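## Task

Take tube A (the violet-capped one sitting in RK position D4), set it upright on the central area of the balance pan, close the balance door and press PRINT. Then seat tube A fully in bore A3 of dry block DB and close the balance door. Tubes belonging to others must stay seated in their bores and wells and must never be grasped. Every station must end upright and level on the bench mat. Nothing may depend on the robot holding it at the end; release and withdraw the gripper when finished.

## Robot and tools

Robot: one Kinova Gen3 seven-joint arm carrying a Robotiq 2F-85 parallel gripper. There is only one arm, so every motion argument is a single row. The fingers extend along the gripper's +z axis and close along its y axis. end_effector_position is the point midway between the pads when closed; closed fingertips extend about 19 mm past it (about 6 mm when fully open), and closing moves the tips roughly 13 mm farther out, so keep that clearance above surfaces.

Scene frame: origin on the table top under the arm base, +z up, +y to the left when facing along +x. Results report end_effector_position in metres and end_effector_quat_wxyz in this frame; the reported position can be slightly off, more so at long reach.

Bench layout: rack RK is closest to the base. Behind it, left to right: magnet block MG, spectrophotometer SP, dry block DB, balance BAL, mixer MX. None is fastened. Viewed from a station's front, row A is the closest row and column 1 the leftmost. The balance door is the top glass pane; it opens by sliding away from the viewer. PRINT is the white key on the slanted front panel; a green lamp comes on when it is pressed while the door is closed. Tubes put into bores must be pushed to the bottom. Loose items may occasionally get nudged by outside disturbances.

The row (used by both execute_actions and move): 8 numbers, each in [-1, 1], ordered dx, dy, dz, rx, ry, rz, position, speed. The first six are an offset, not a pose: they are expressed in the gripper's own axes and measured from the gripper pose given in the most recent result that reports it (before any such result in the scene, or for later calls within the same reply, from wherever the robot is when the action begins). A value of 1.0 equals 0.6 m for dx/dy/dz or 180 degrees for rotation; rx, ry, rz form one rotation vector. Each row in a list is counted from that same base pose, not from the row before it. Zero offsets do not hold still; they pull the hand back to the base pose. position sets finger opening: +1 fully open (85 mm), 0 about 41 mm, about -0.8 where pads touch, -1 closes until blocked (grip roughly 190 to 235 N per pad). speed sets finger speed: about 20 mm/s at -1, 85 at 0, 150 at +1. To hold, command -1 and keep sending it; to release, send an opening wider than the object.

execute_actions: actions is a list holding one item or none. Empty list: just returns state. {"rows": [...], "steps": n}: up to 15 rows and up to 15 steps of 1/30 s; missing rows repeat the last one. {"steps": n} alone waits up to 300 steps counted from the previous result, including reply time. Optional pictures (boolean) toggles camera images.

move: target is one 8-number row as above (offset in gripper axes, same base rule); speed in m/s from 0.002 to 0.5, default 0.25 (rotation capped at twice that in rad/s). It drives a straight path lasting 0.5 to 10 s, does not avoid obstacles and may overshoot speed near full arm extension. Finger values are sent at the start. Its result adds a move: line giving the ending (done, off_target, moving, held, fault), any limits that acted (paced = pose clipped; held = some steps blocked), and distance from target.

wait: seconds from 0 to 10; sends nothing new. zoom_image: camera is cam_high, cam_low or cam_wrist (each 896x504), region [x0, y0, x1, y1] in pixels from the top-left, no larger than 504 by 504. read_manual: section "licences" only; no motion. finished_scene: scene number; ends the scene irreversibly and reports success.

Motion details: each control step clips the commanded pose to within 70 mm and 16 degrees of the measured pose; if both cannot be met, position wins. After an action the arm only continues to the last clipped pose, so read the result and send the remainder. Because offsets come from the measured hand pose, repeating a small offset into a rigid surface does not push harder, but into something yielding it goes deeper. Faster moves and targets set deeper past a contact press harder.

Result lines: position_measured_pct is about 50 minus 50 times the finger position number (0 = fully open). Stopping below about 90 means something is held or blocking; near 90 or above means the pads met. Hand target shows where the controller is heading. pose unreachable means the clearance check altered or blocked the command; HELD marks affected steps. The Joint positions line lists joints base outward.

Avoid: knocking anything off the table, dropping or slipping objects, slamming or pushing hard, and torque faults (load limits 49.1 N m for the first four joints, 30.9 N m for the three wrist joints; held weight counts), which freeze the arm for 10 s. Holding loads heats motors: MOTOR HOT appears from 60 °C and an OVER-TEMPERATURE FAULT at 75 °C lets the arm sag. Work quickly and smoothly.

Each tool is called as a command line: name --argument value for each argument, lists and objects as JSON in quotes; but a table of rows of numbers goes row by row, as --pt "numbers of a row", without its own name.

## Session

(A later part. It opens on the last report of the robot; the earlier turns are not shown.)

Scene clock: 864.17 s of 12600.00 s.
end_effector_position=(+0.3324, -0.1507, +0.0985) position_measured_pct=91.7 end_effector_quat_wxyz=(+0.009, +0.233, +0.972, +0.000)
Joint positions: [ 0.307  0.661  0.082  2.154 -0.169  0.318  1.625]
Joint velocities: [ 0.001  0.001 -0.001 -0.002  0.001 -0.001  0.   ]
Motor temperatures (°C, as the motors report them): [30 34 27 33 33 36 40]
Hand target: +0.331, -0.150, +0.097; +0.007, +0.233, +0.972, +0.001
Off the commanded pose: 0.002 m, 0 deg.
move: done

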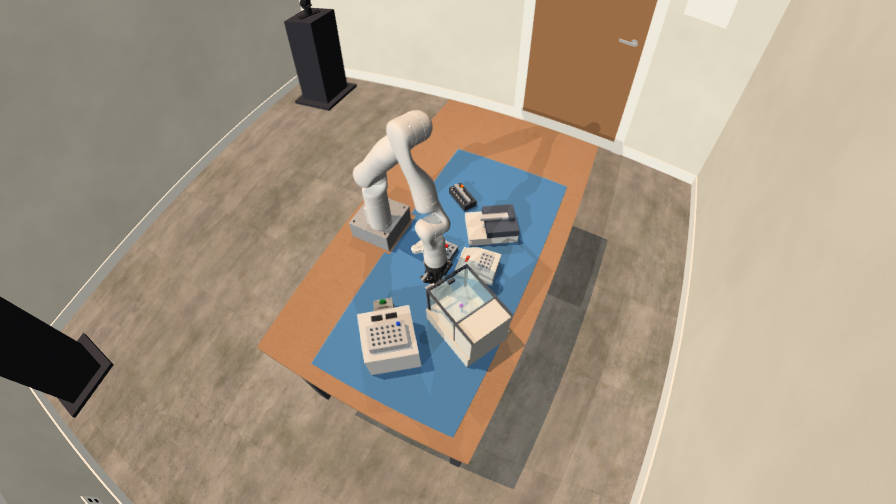

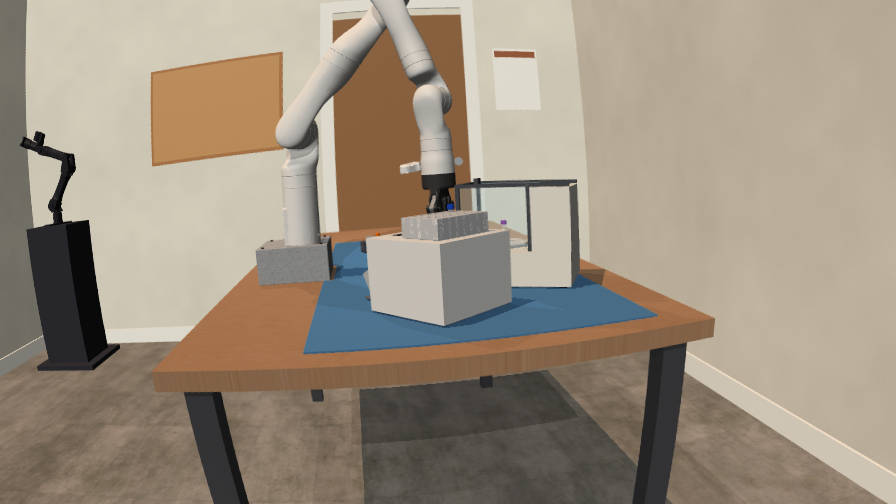

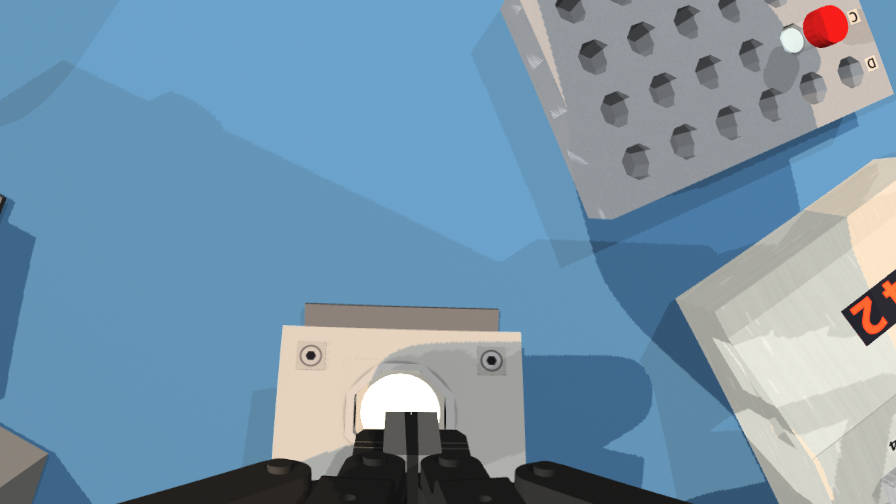

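The PRINT key lit white, so the press registered. I'll lift off and go to the door handle.

move --target '[0,0,-0.27,0,0,0,-1,0]' --speed 0.07

move --target '[-0.157,0,0,0,0,0,-0.1,0]' --speed 0.08

Scene clock: 870.67 s of 12600.00 s.
end_effector_position=(+0.3292, -0.1499, +0.2600) position_measured_pct=91.7 end_effector_quat_wxyz=(+0.009, +0.233, +0.972, +0.001)
Joint positions: [ 0.224  0.291  0.181  2.003 -0.074  0.839  1.538]
Joint velocities: [-0.001 -0.004  0.001 -0.003 -0.     0.002 -0.   ]
Motor temperatures (°C, as the motors report them): [30 34 27 33 33 36 40]
Hand target: +0.329, -0.150, +0.260; +0.009, +0.233, +0.972, +0.001
Off the commanded pose: 0.001 m, 0 deg.
move: done

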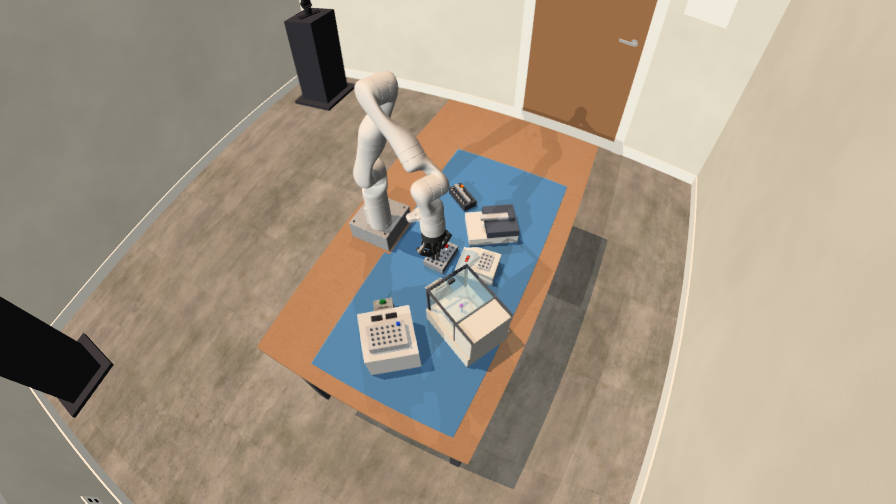

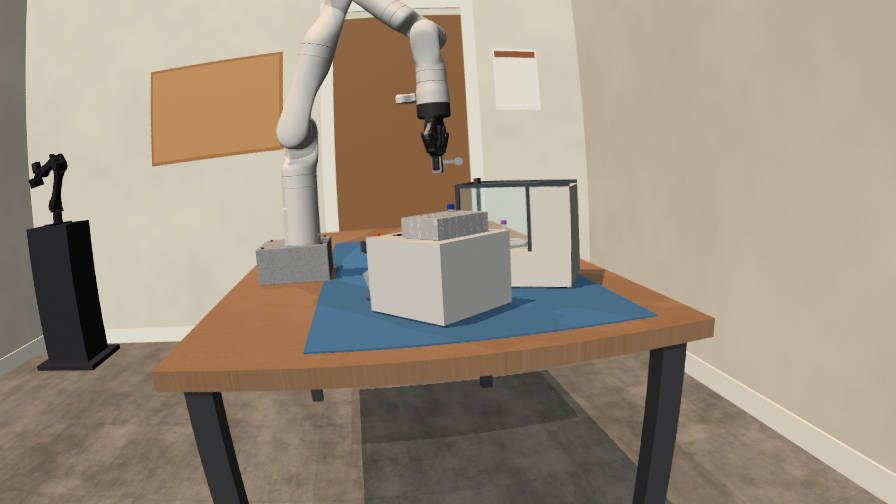

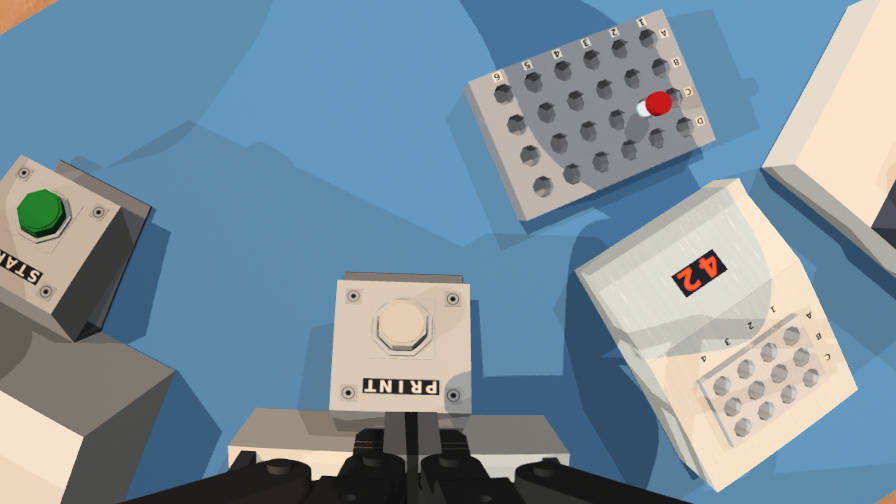

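Scene clock: 872.23 s of 12600.00 s.
end_effector_position=(+0.4134, -0.1922, +0.2621) position_measured_pct=54.8 end_effector_quat_wxyz=(+0.009, +0.233, +0.972, +0.001)
Joint positions: [ 0.267  0.475  0.179  1.7   -0.105  0.961  1.578]
Joint velocities: [ 0.001  0.007  0.    -0.003 -0.002  0.002  0.   ]
Motor temperatures (°C, as the motors report them): [30 34 27 33 33 36 40]
Hand target: +0.413, -0.192, +0.262; +0.009, +0.233, +0.972, +0.001
Off the commanded pose: 0.001 m, 0 deg.
move: done

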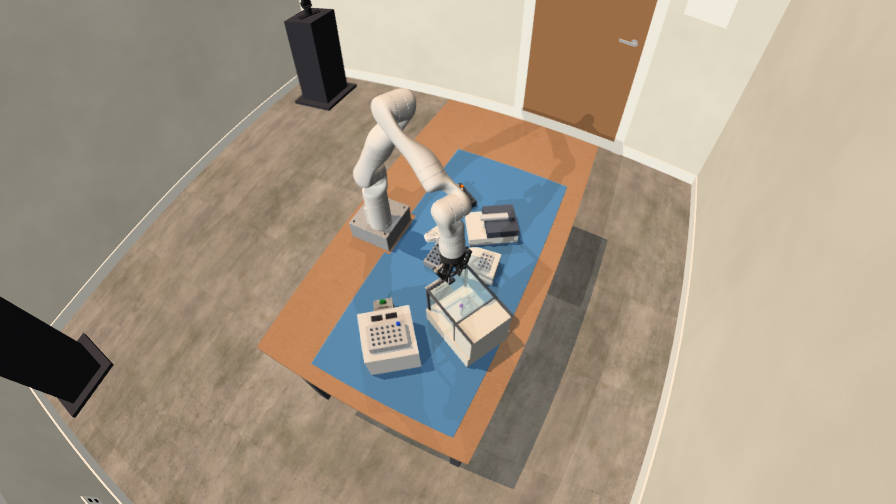

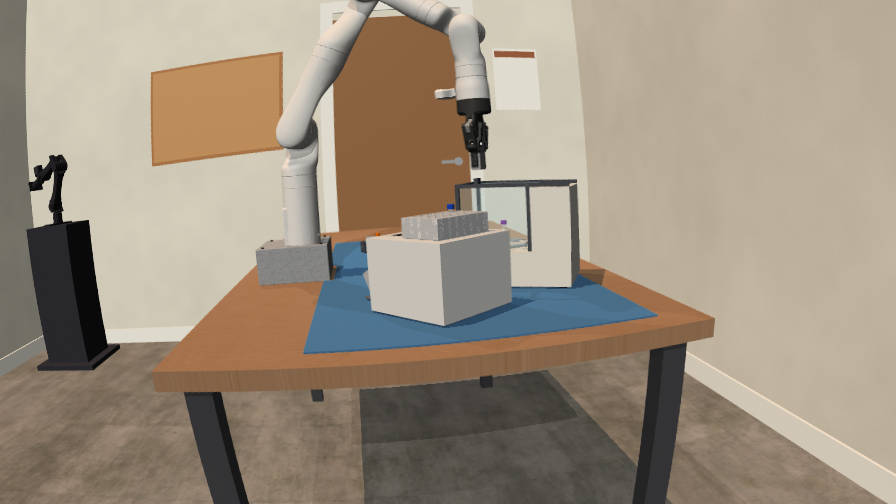

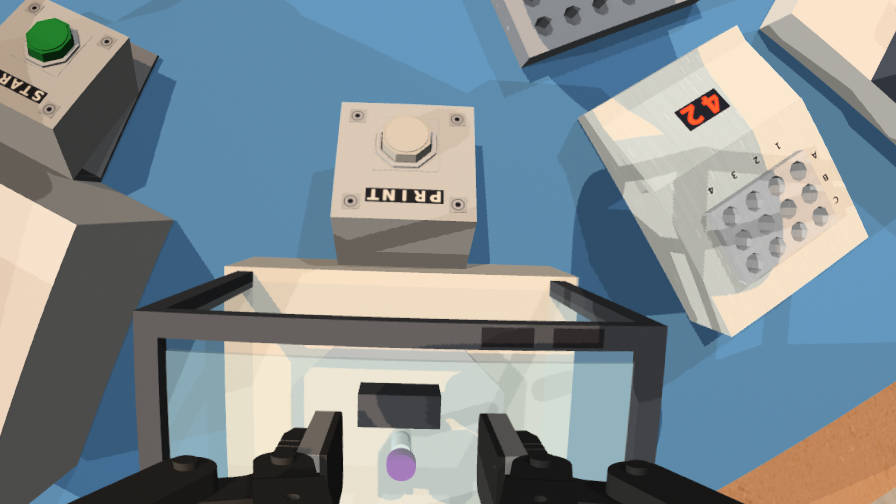

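move --target '[-0.005,-0.0053,0.045,0,0,0,-0.1,0]' --speed 0.02

zoom_image --camera "cam_wrist" --region '[100,250,750,504]'

Scene clock: 885.07 s of 12600.00 s.
end_effector_position=(+0.4152, -0.1965, +0.2353) position_measured_pct=54.8 end_effector_quat_wxyz=(+0.009, +0.233, +0.972, +0.001)
Joint positions: [ 0.28   0.52   0.172  1.726 -0.115  0.891  1.594]
Joint velocities: [ 0.001  0.003  0.001  0.     0.001 -0.004  0.001]
Motor temperatures (°C, as the motors report them): [30 34 27 34 33 36 40]
Hand target: +0.415, -0.197, +0.235; +0.009, +0.233, +0.972, +0.001
Off the commanded pose: 0.000 m, 0 deg.
move: done

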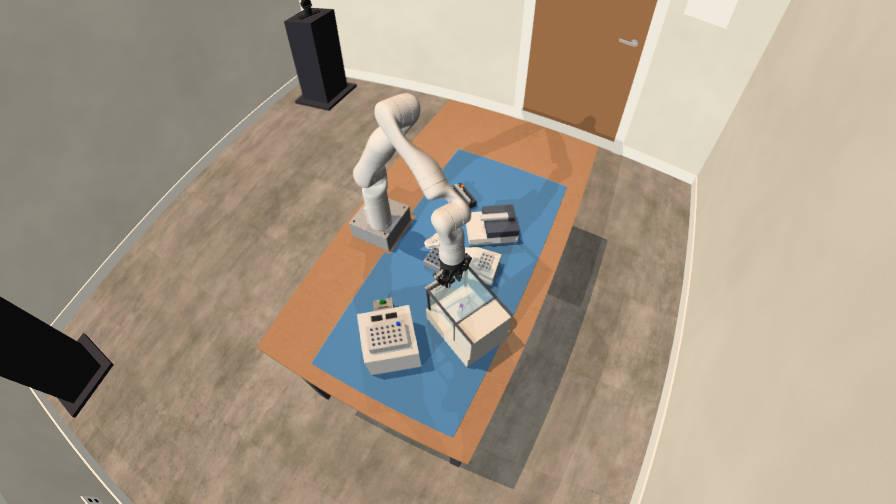

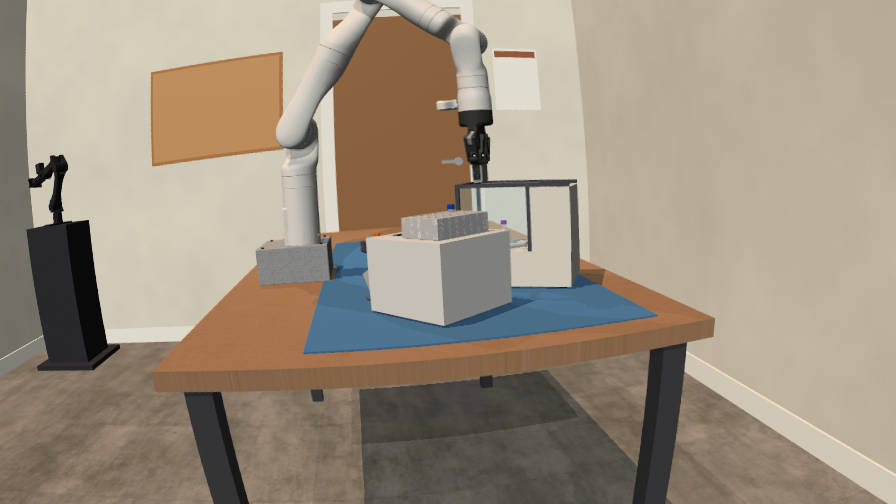

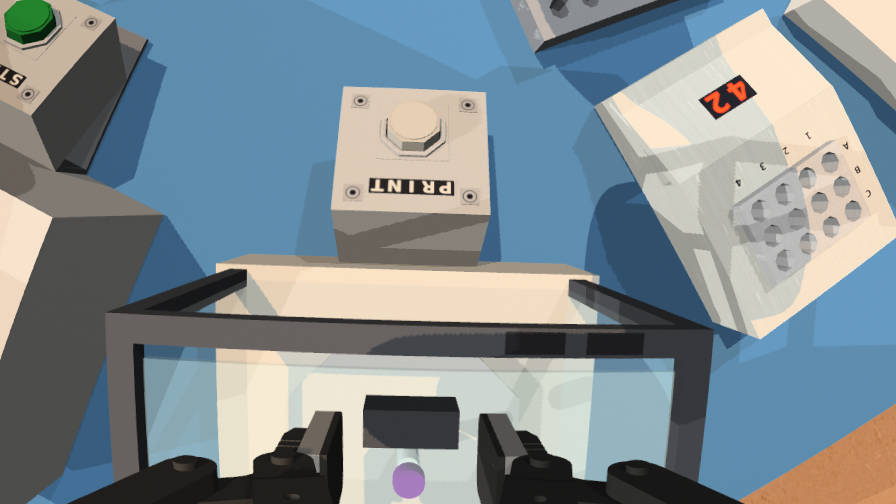

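Region (100, 250, 750, 504) is 650x254 pixels. A region can be at most 504 by 504 pixels.

zoom_image --camera "cam_high" --region '[425,258,475,293]'

Region (425, 258, 475, 293) of cam_high's 896x504 image, scaled by 10.080, with more detail than that image has; it fills the top 353 rows of this view, and the rest is white.

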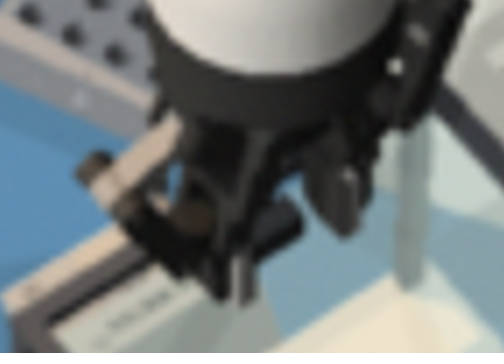

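move --target '[0,0,0,0,0,0,-0.5,-0.3]' --speed 0.01

move --target '[0.006,0,0,0,0,0,-0.5,0]' --speed 0.005

Scene clock: 899.67 s of 12600.00 s.
end_effector_position=(+0.4152, -0.1965, +0.2356) position_measured_pct=69.8 end_effector_quat_wxyz=(+0.009, +0.233, +0.972, +0.001)
Joint positions: [ 0.28   0.519  0.172  1.726 -0.115  0.891  1.594]
Joint velocities: [ 0.     0.    -0.001  0.    -0.001  0.    -0.   ]
Motor temperatures (°C, as the motors report them): [30 34 27 34 33 36 40]
Hand target: +0.415, -0.196, +0.235; +0.009, +0.233, +0.972, +0.001
Off the commanded pose: 0.000 m, 0 deg.
move: done

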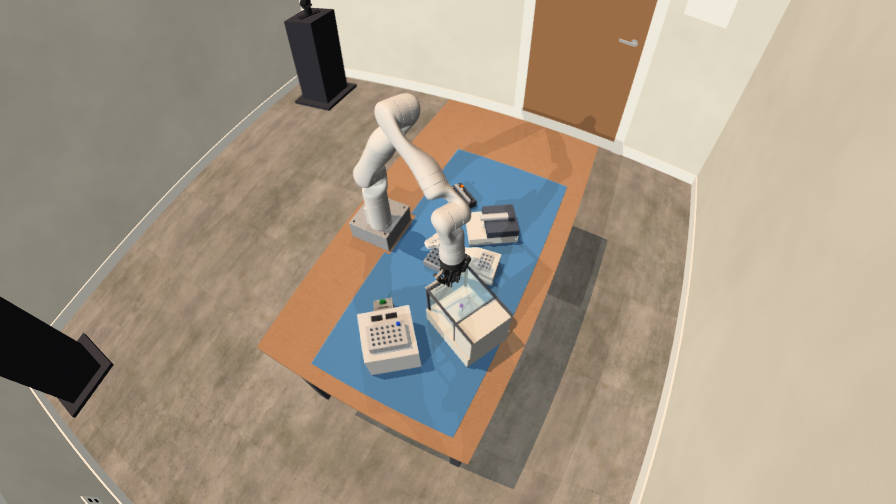

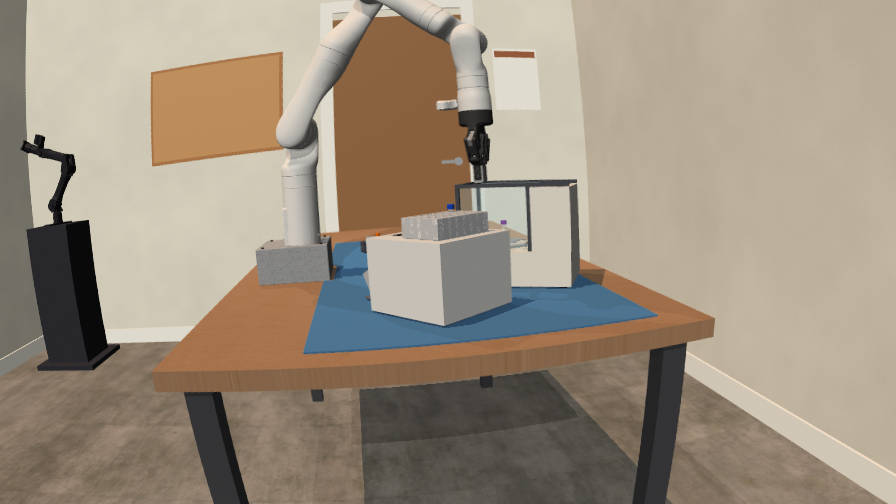

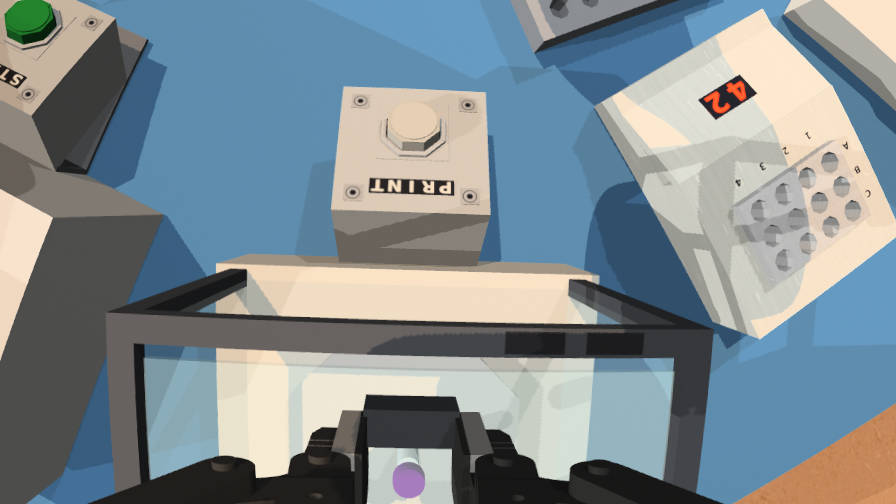

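Scene clock: 900.60 s of 12600.00 s.
end_effector_position=(+0.4127, -0.1952, +0.2356) position_measured_pct=69.8 end_effector_quat_wxyz=(+0.010, +0.233, +0.972, +0.000)
Joint positions: [ 0.279  0.513  0.172  1.738 -0.114  0.884  1.593]
Joint velocities: [-0.    -0.001 -0.001  0.002  0.002 -0.001 -0.   ]
Motor temperatures (°C, as the motors report them): [30 34 27 34 33 36 40]
Hand target: +0.412, -0.195, +0.236; +0.009, +0.233, +0.972, +0.001
Off the commanded pose: 0.001 m, 0 deg.
move: done

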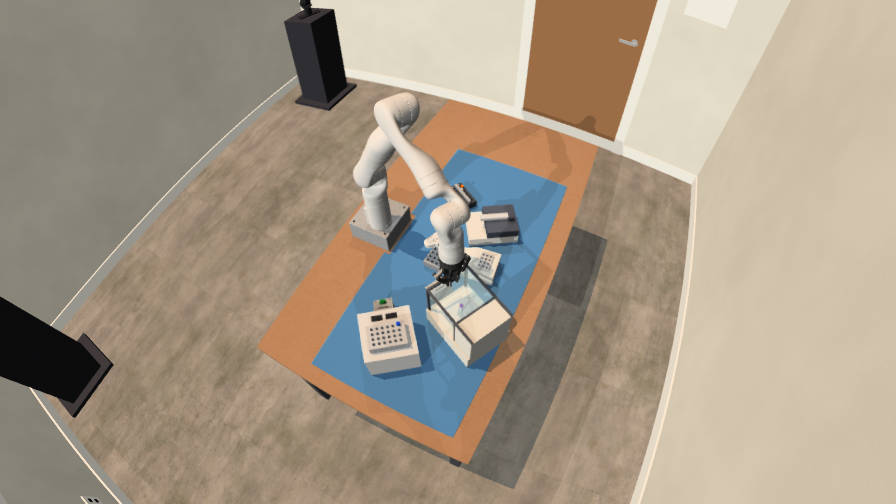

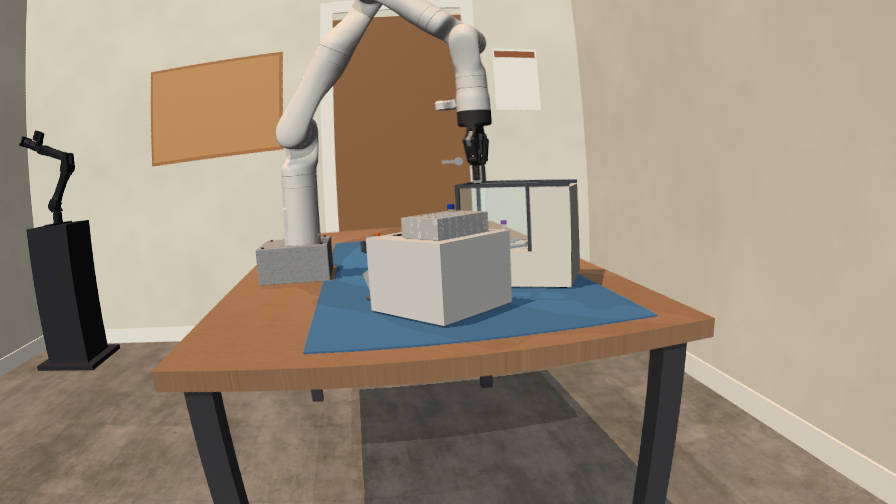

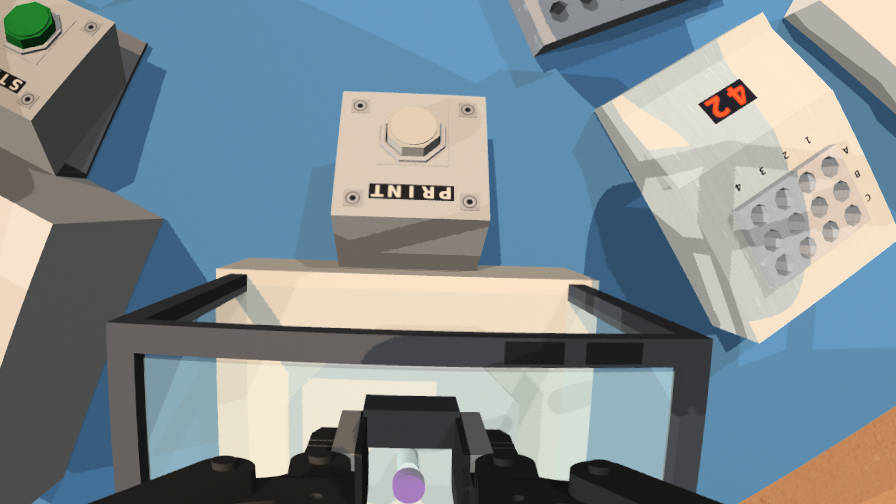

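move --target '[0.007,0,0,0,0,0,-0.5,0]' --speed 0.005

Scene clock: 904.20 s of 12600.00 s.
end_effector_position=(+0.4105, -0.1941, +0.2357) position_measured_pct=69.8 end_effector_quat_wxyz=(+0.012, +0.233, +0.972, -0.000)
Joint positions: [ 0.277  0.506  0.172  1.75  -0.113  0.874  1.592]
Joint velocities: [-0.    -0.001  0.001  0.002 -0.    -0.001 -0.001]
Motor temperatures (°C, as the motors report them): [30 34 27 34 33 36 40]
Hand target: +0.409, -0.193, +0.236; +0.010, +0.233, +0.972, +0.000
Off the commanded pose: 0.002 m, 0 deg.
move: done

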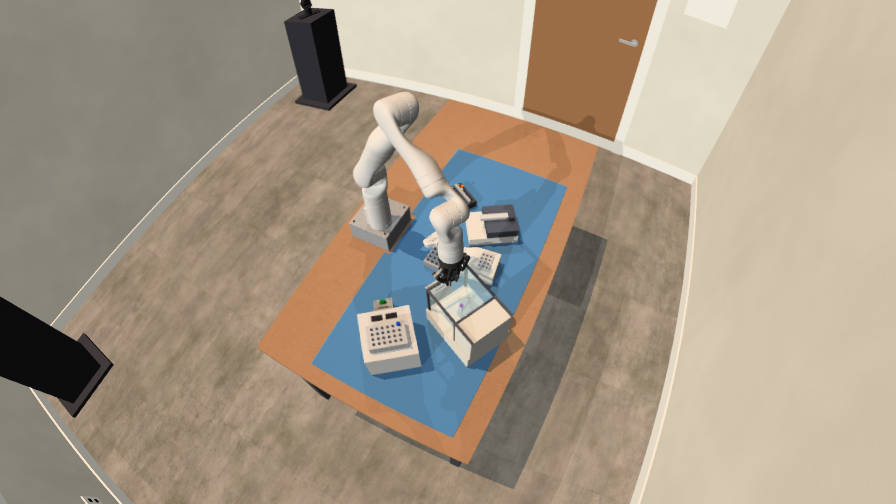

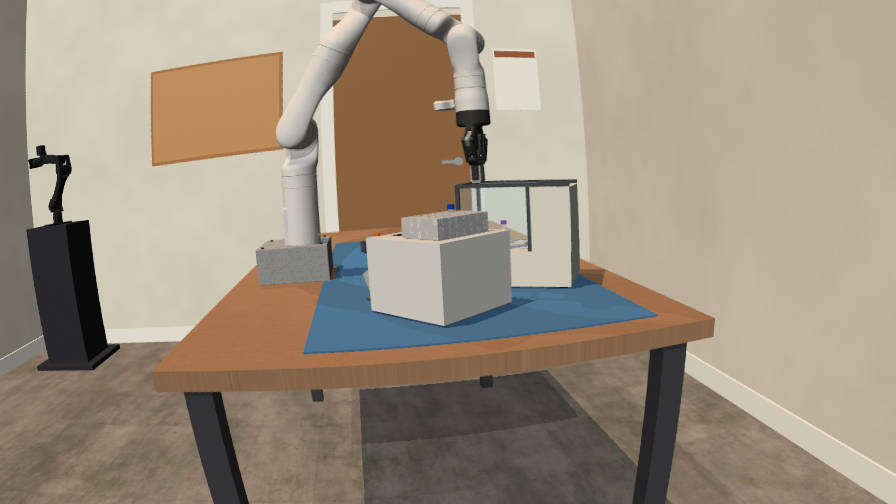

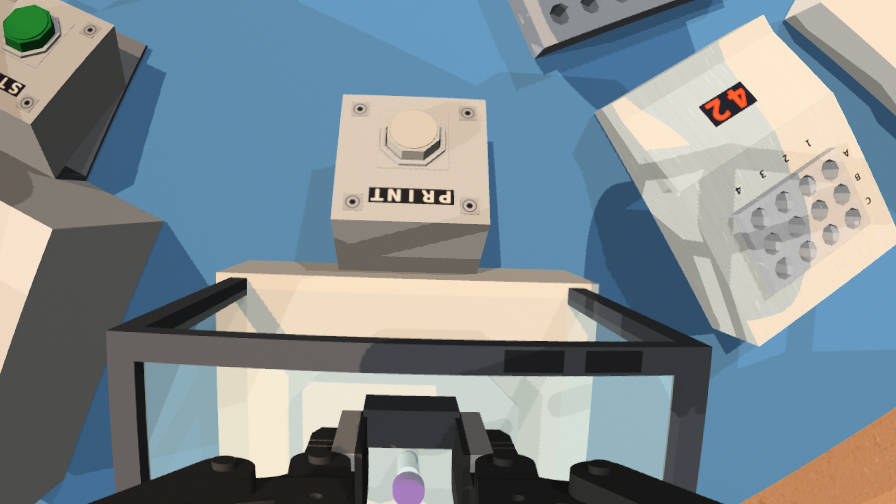

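move --target '[0.006,0,0,0,0,0,-0.5,0]' --speed 0.005

Scene clock: 908.27 s of 12600.00 s.
end_effector_position=(+0.4102, -0.1940, +0.2357) position_measured_pct=69.8 end_effector_quat_wxyz=(+0.016, +0.233, +0.972, -0.001)
Joint positions: [ 0.276  0.501  0.172  1.759 -0.113  0.863  1.592]
Joint velocities: [-0.    -0.001 -0.     0.001 -0.001 -0.003  0.   ]
Motor temperatures (°C, as the motors report them): [30 34 27 34 33 36 40]
Hand target: +0.407, -0.192, +0.236; +0.012, +0.233, +0.972, -0.000
Off the commanded pose: 0.003 m, 0 deg.
move: done

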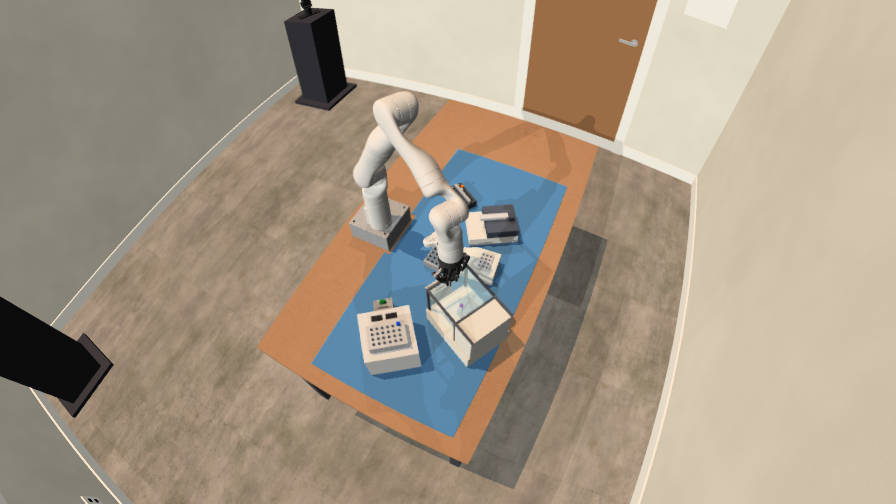

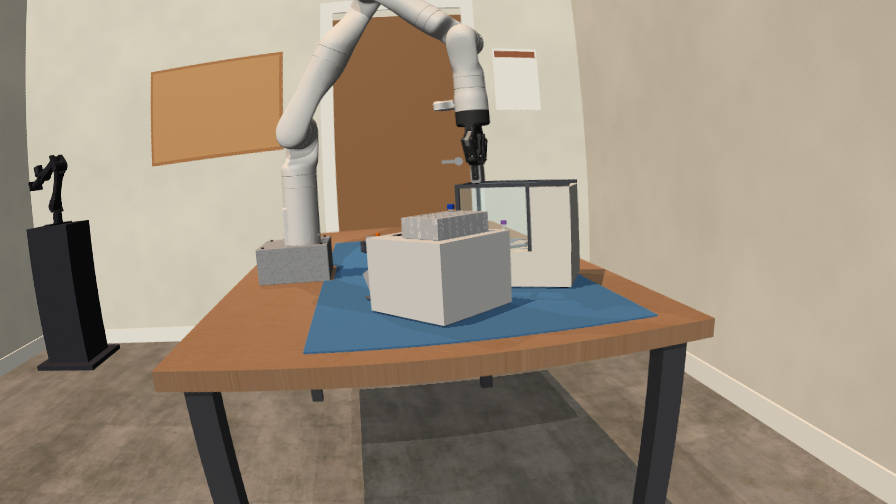

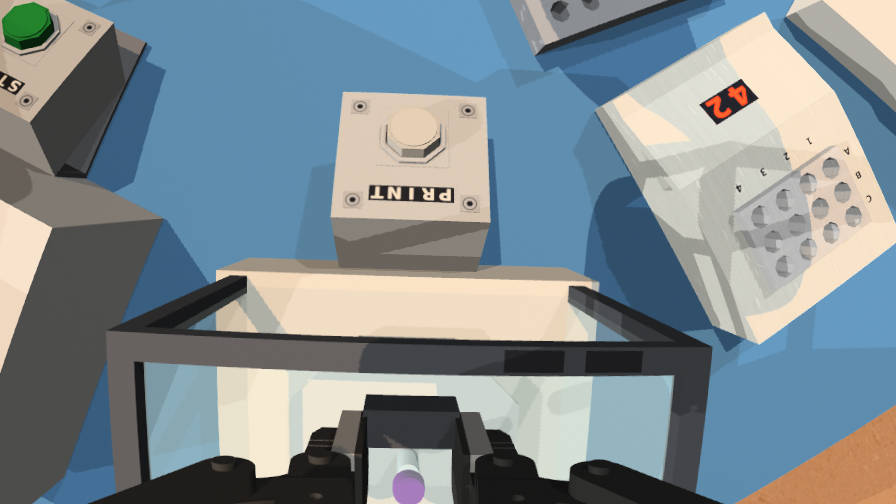

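move --target '[-0.002,0,0,0,0.006,0,-0.1,0]' --speed 0.01

move --target '[0,0,-0.045,0,0,0,-0.1,0]' --speed 0.05

Scene clock: 914.63 s of 12600.00 s.
end_effector_position=(+0.4113, -0.1945, +0.2358) position_measured_pct=54.8 end_effector_quat_wxyz=(+0.006, +0.233, +0.972, +0.001)
Joint positions: [ 0.279  0.514  0.172  1.735 -0.114  0.893  1.593]
Joint velocities: [ 0.     0.002  0.002 -0.004 -0.002  0.001  0.   ]
Motor temperatures (°C, as the motors report them): [30 34 27 34 33 36 40]
Hand target: +0.411, -0.194, +0.236; +0.006, +0.233, +0.972, +0.001
Off the commanded pose: 0.000 m, 0 deg.
move: done

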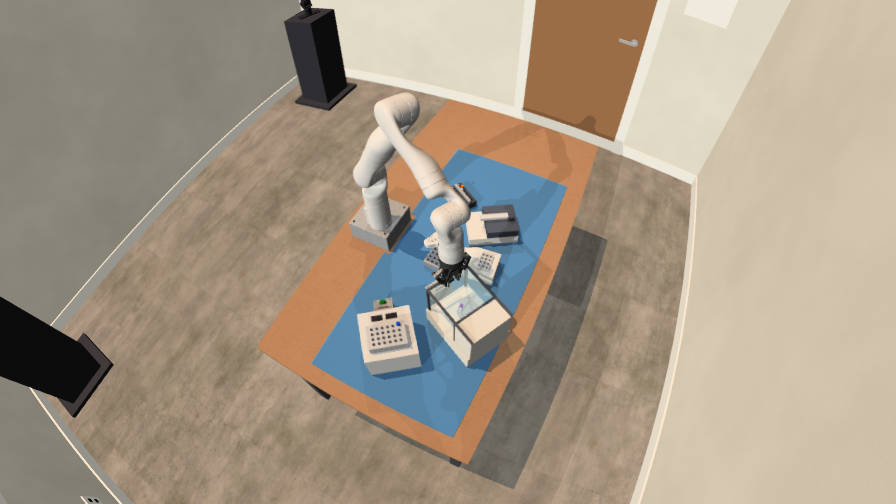

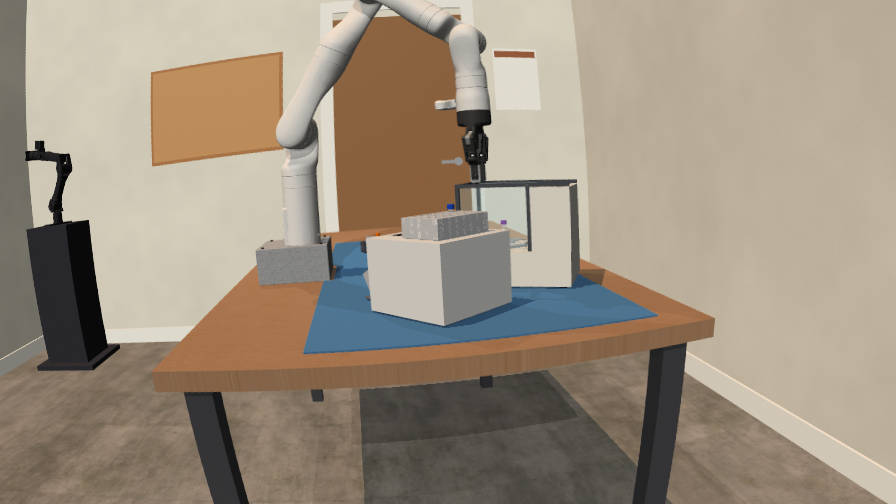

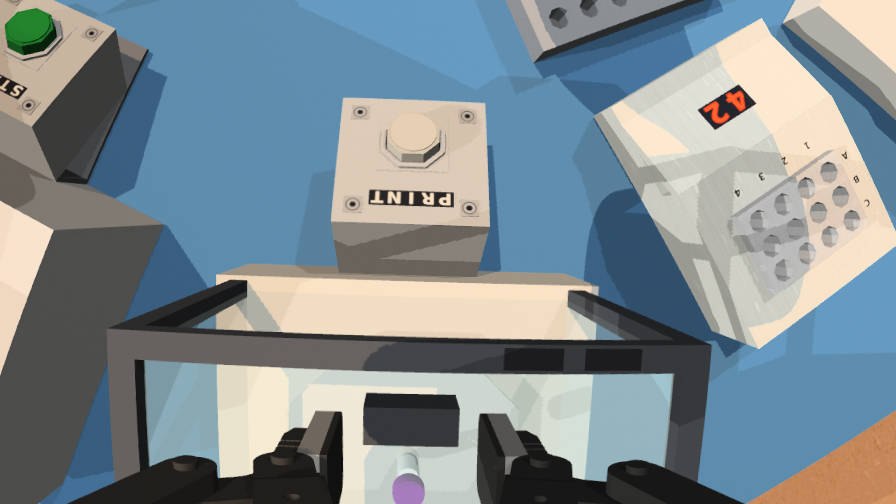

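Scene clock: 915.50 s of 12600.00 s.
end_effector_position=(+0.4109, -0.1944, +0.2626) position_measured_pct=54.8 end_effector_quat_wxyz=(+0.006, +0.233, +0.972, +0.001)
Joint positions: [ 0.273  0.475  0.18   1.698 -0.105  0.969  1.585]
Joint velocities: [-0.001 -0.002  0.    -0.003  0.001  0.002  0.001]
Motor temperatures (°C, as the motors report them): [30 34 27 34 33 36 40]
Hand target: +0.411, -0.194, +0.263; +0.006, +0.233, +0.972, +0.001
Off the commanded pose: 0.000 m, 0 deg.
move: done

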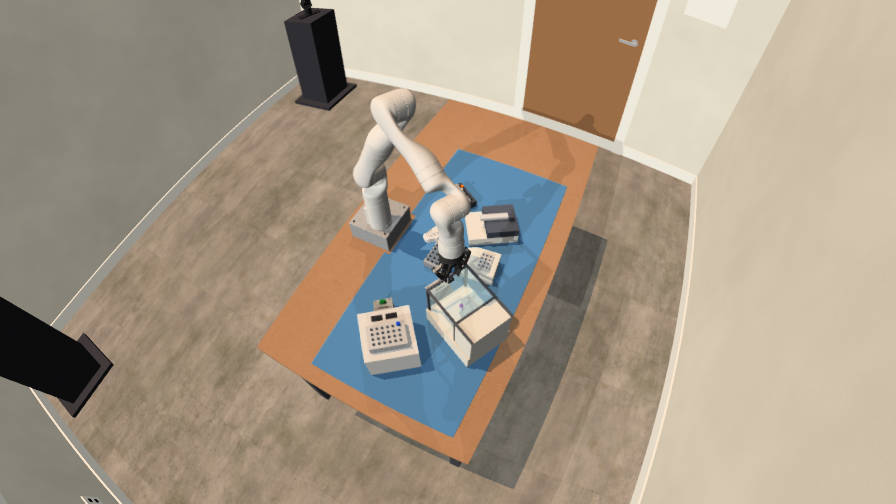

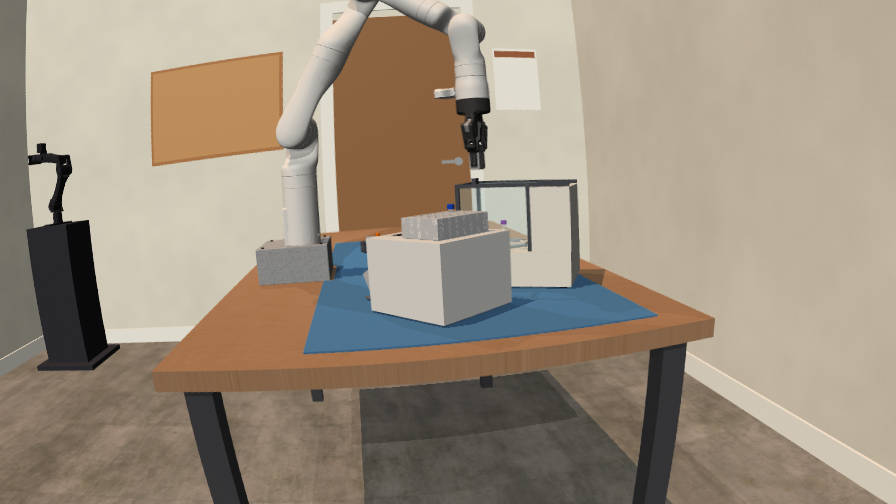

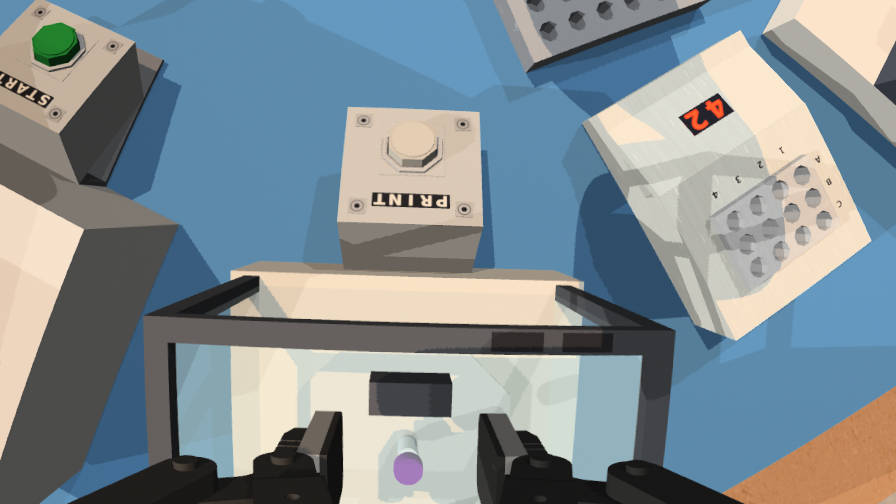

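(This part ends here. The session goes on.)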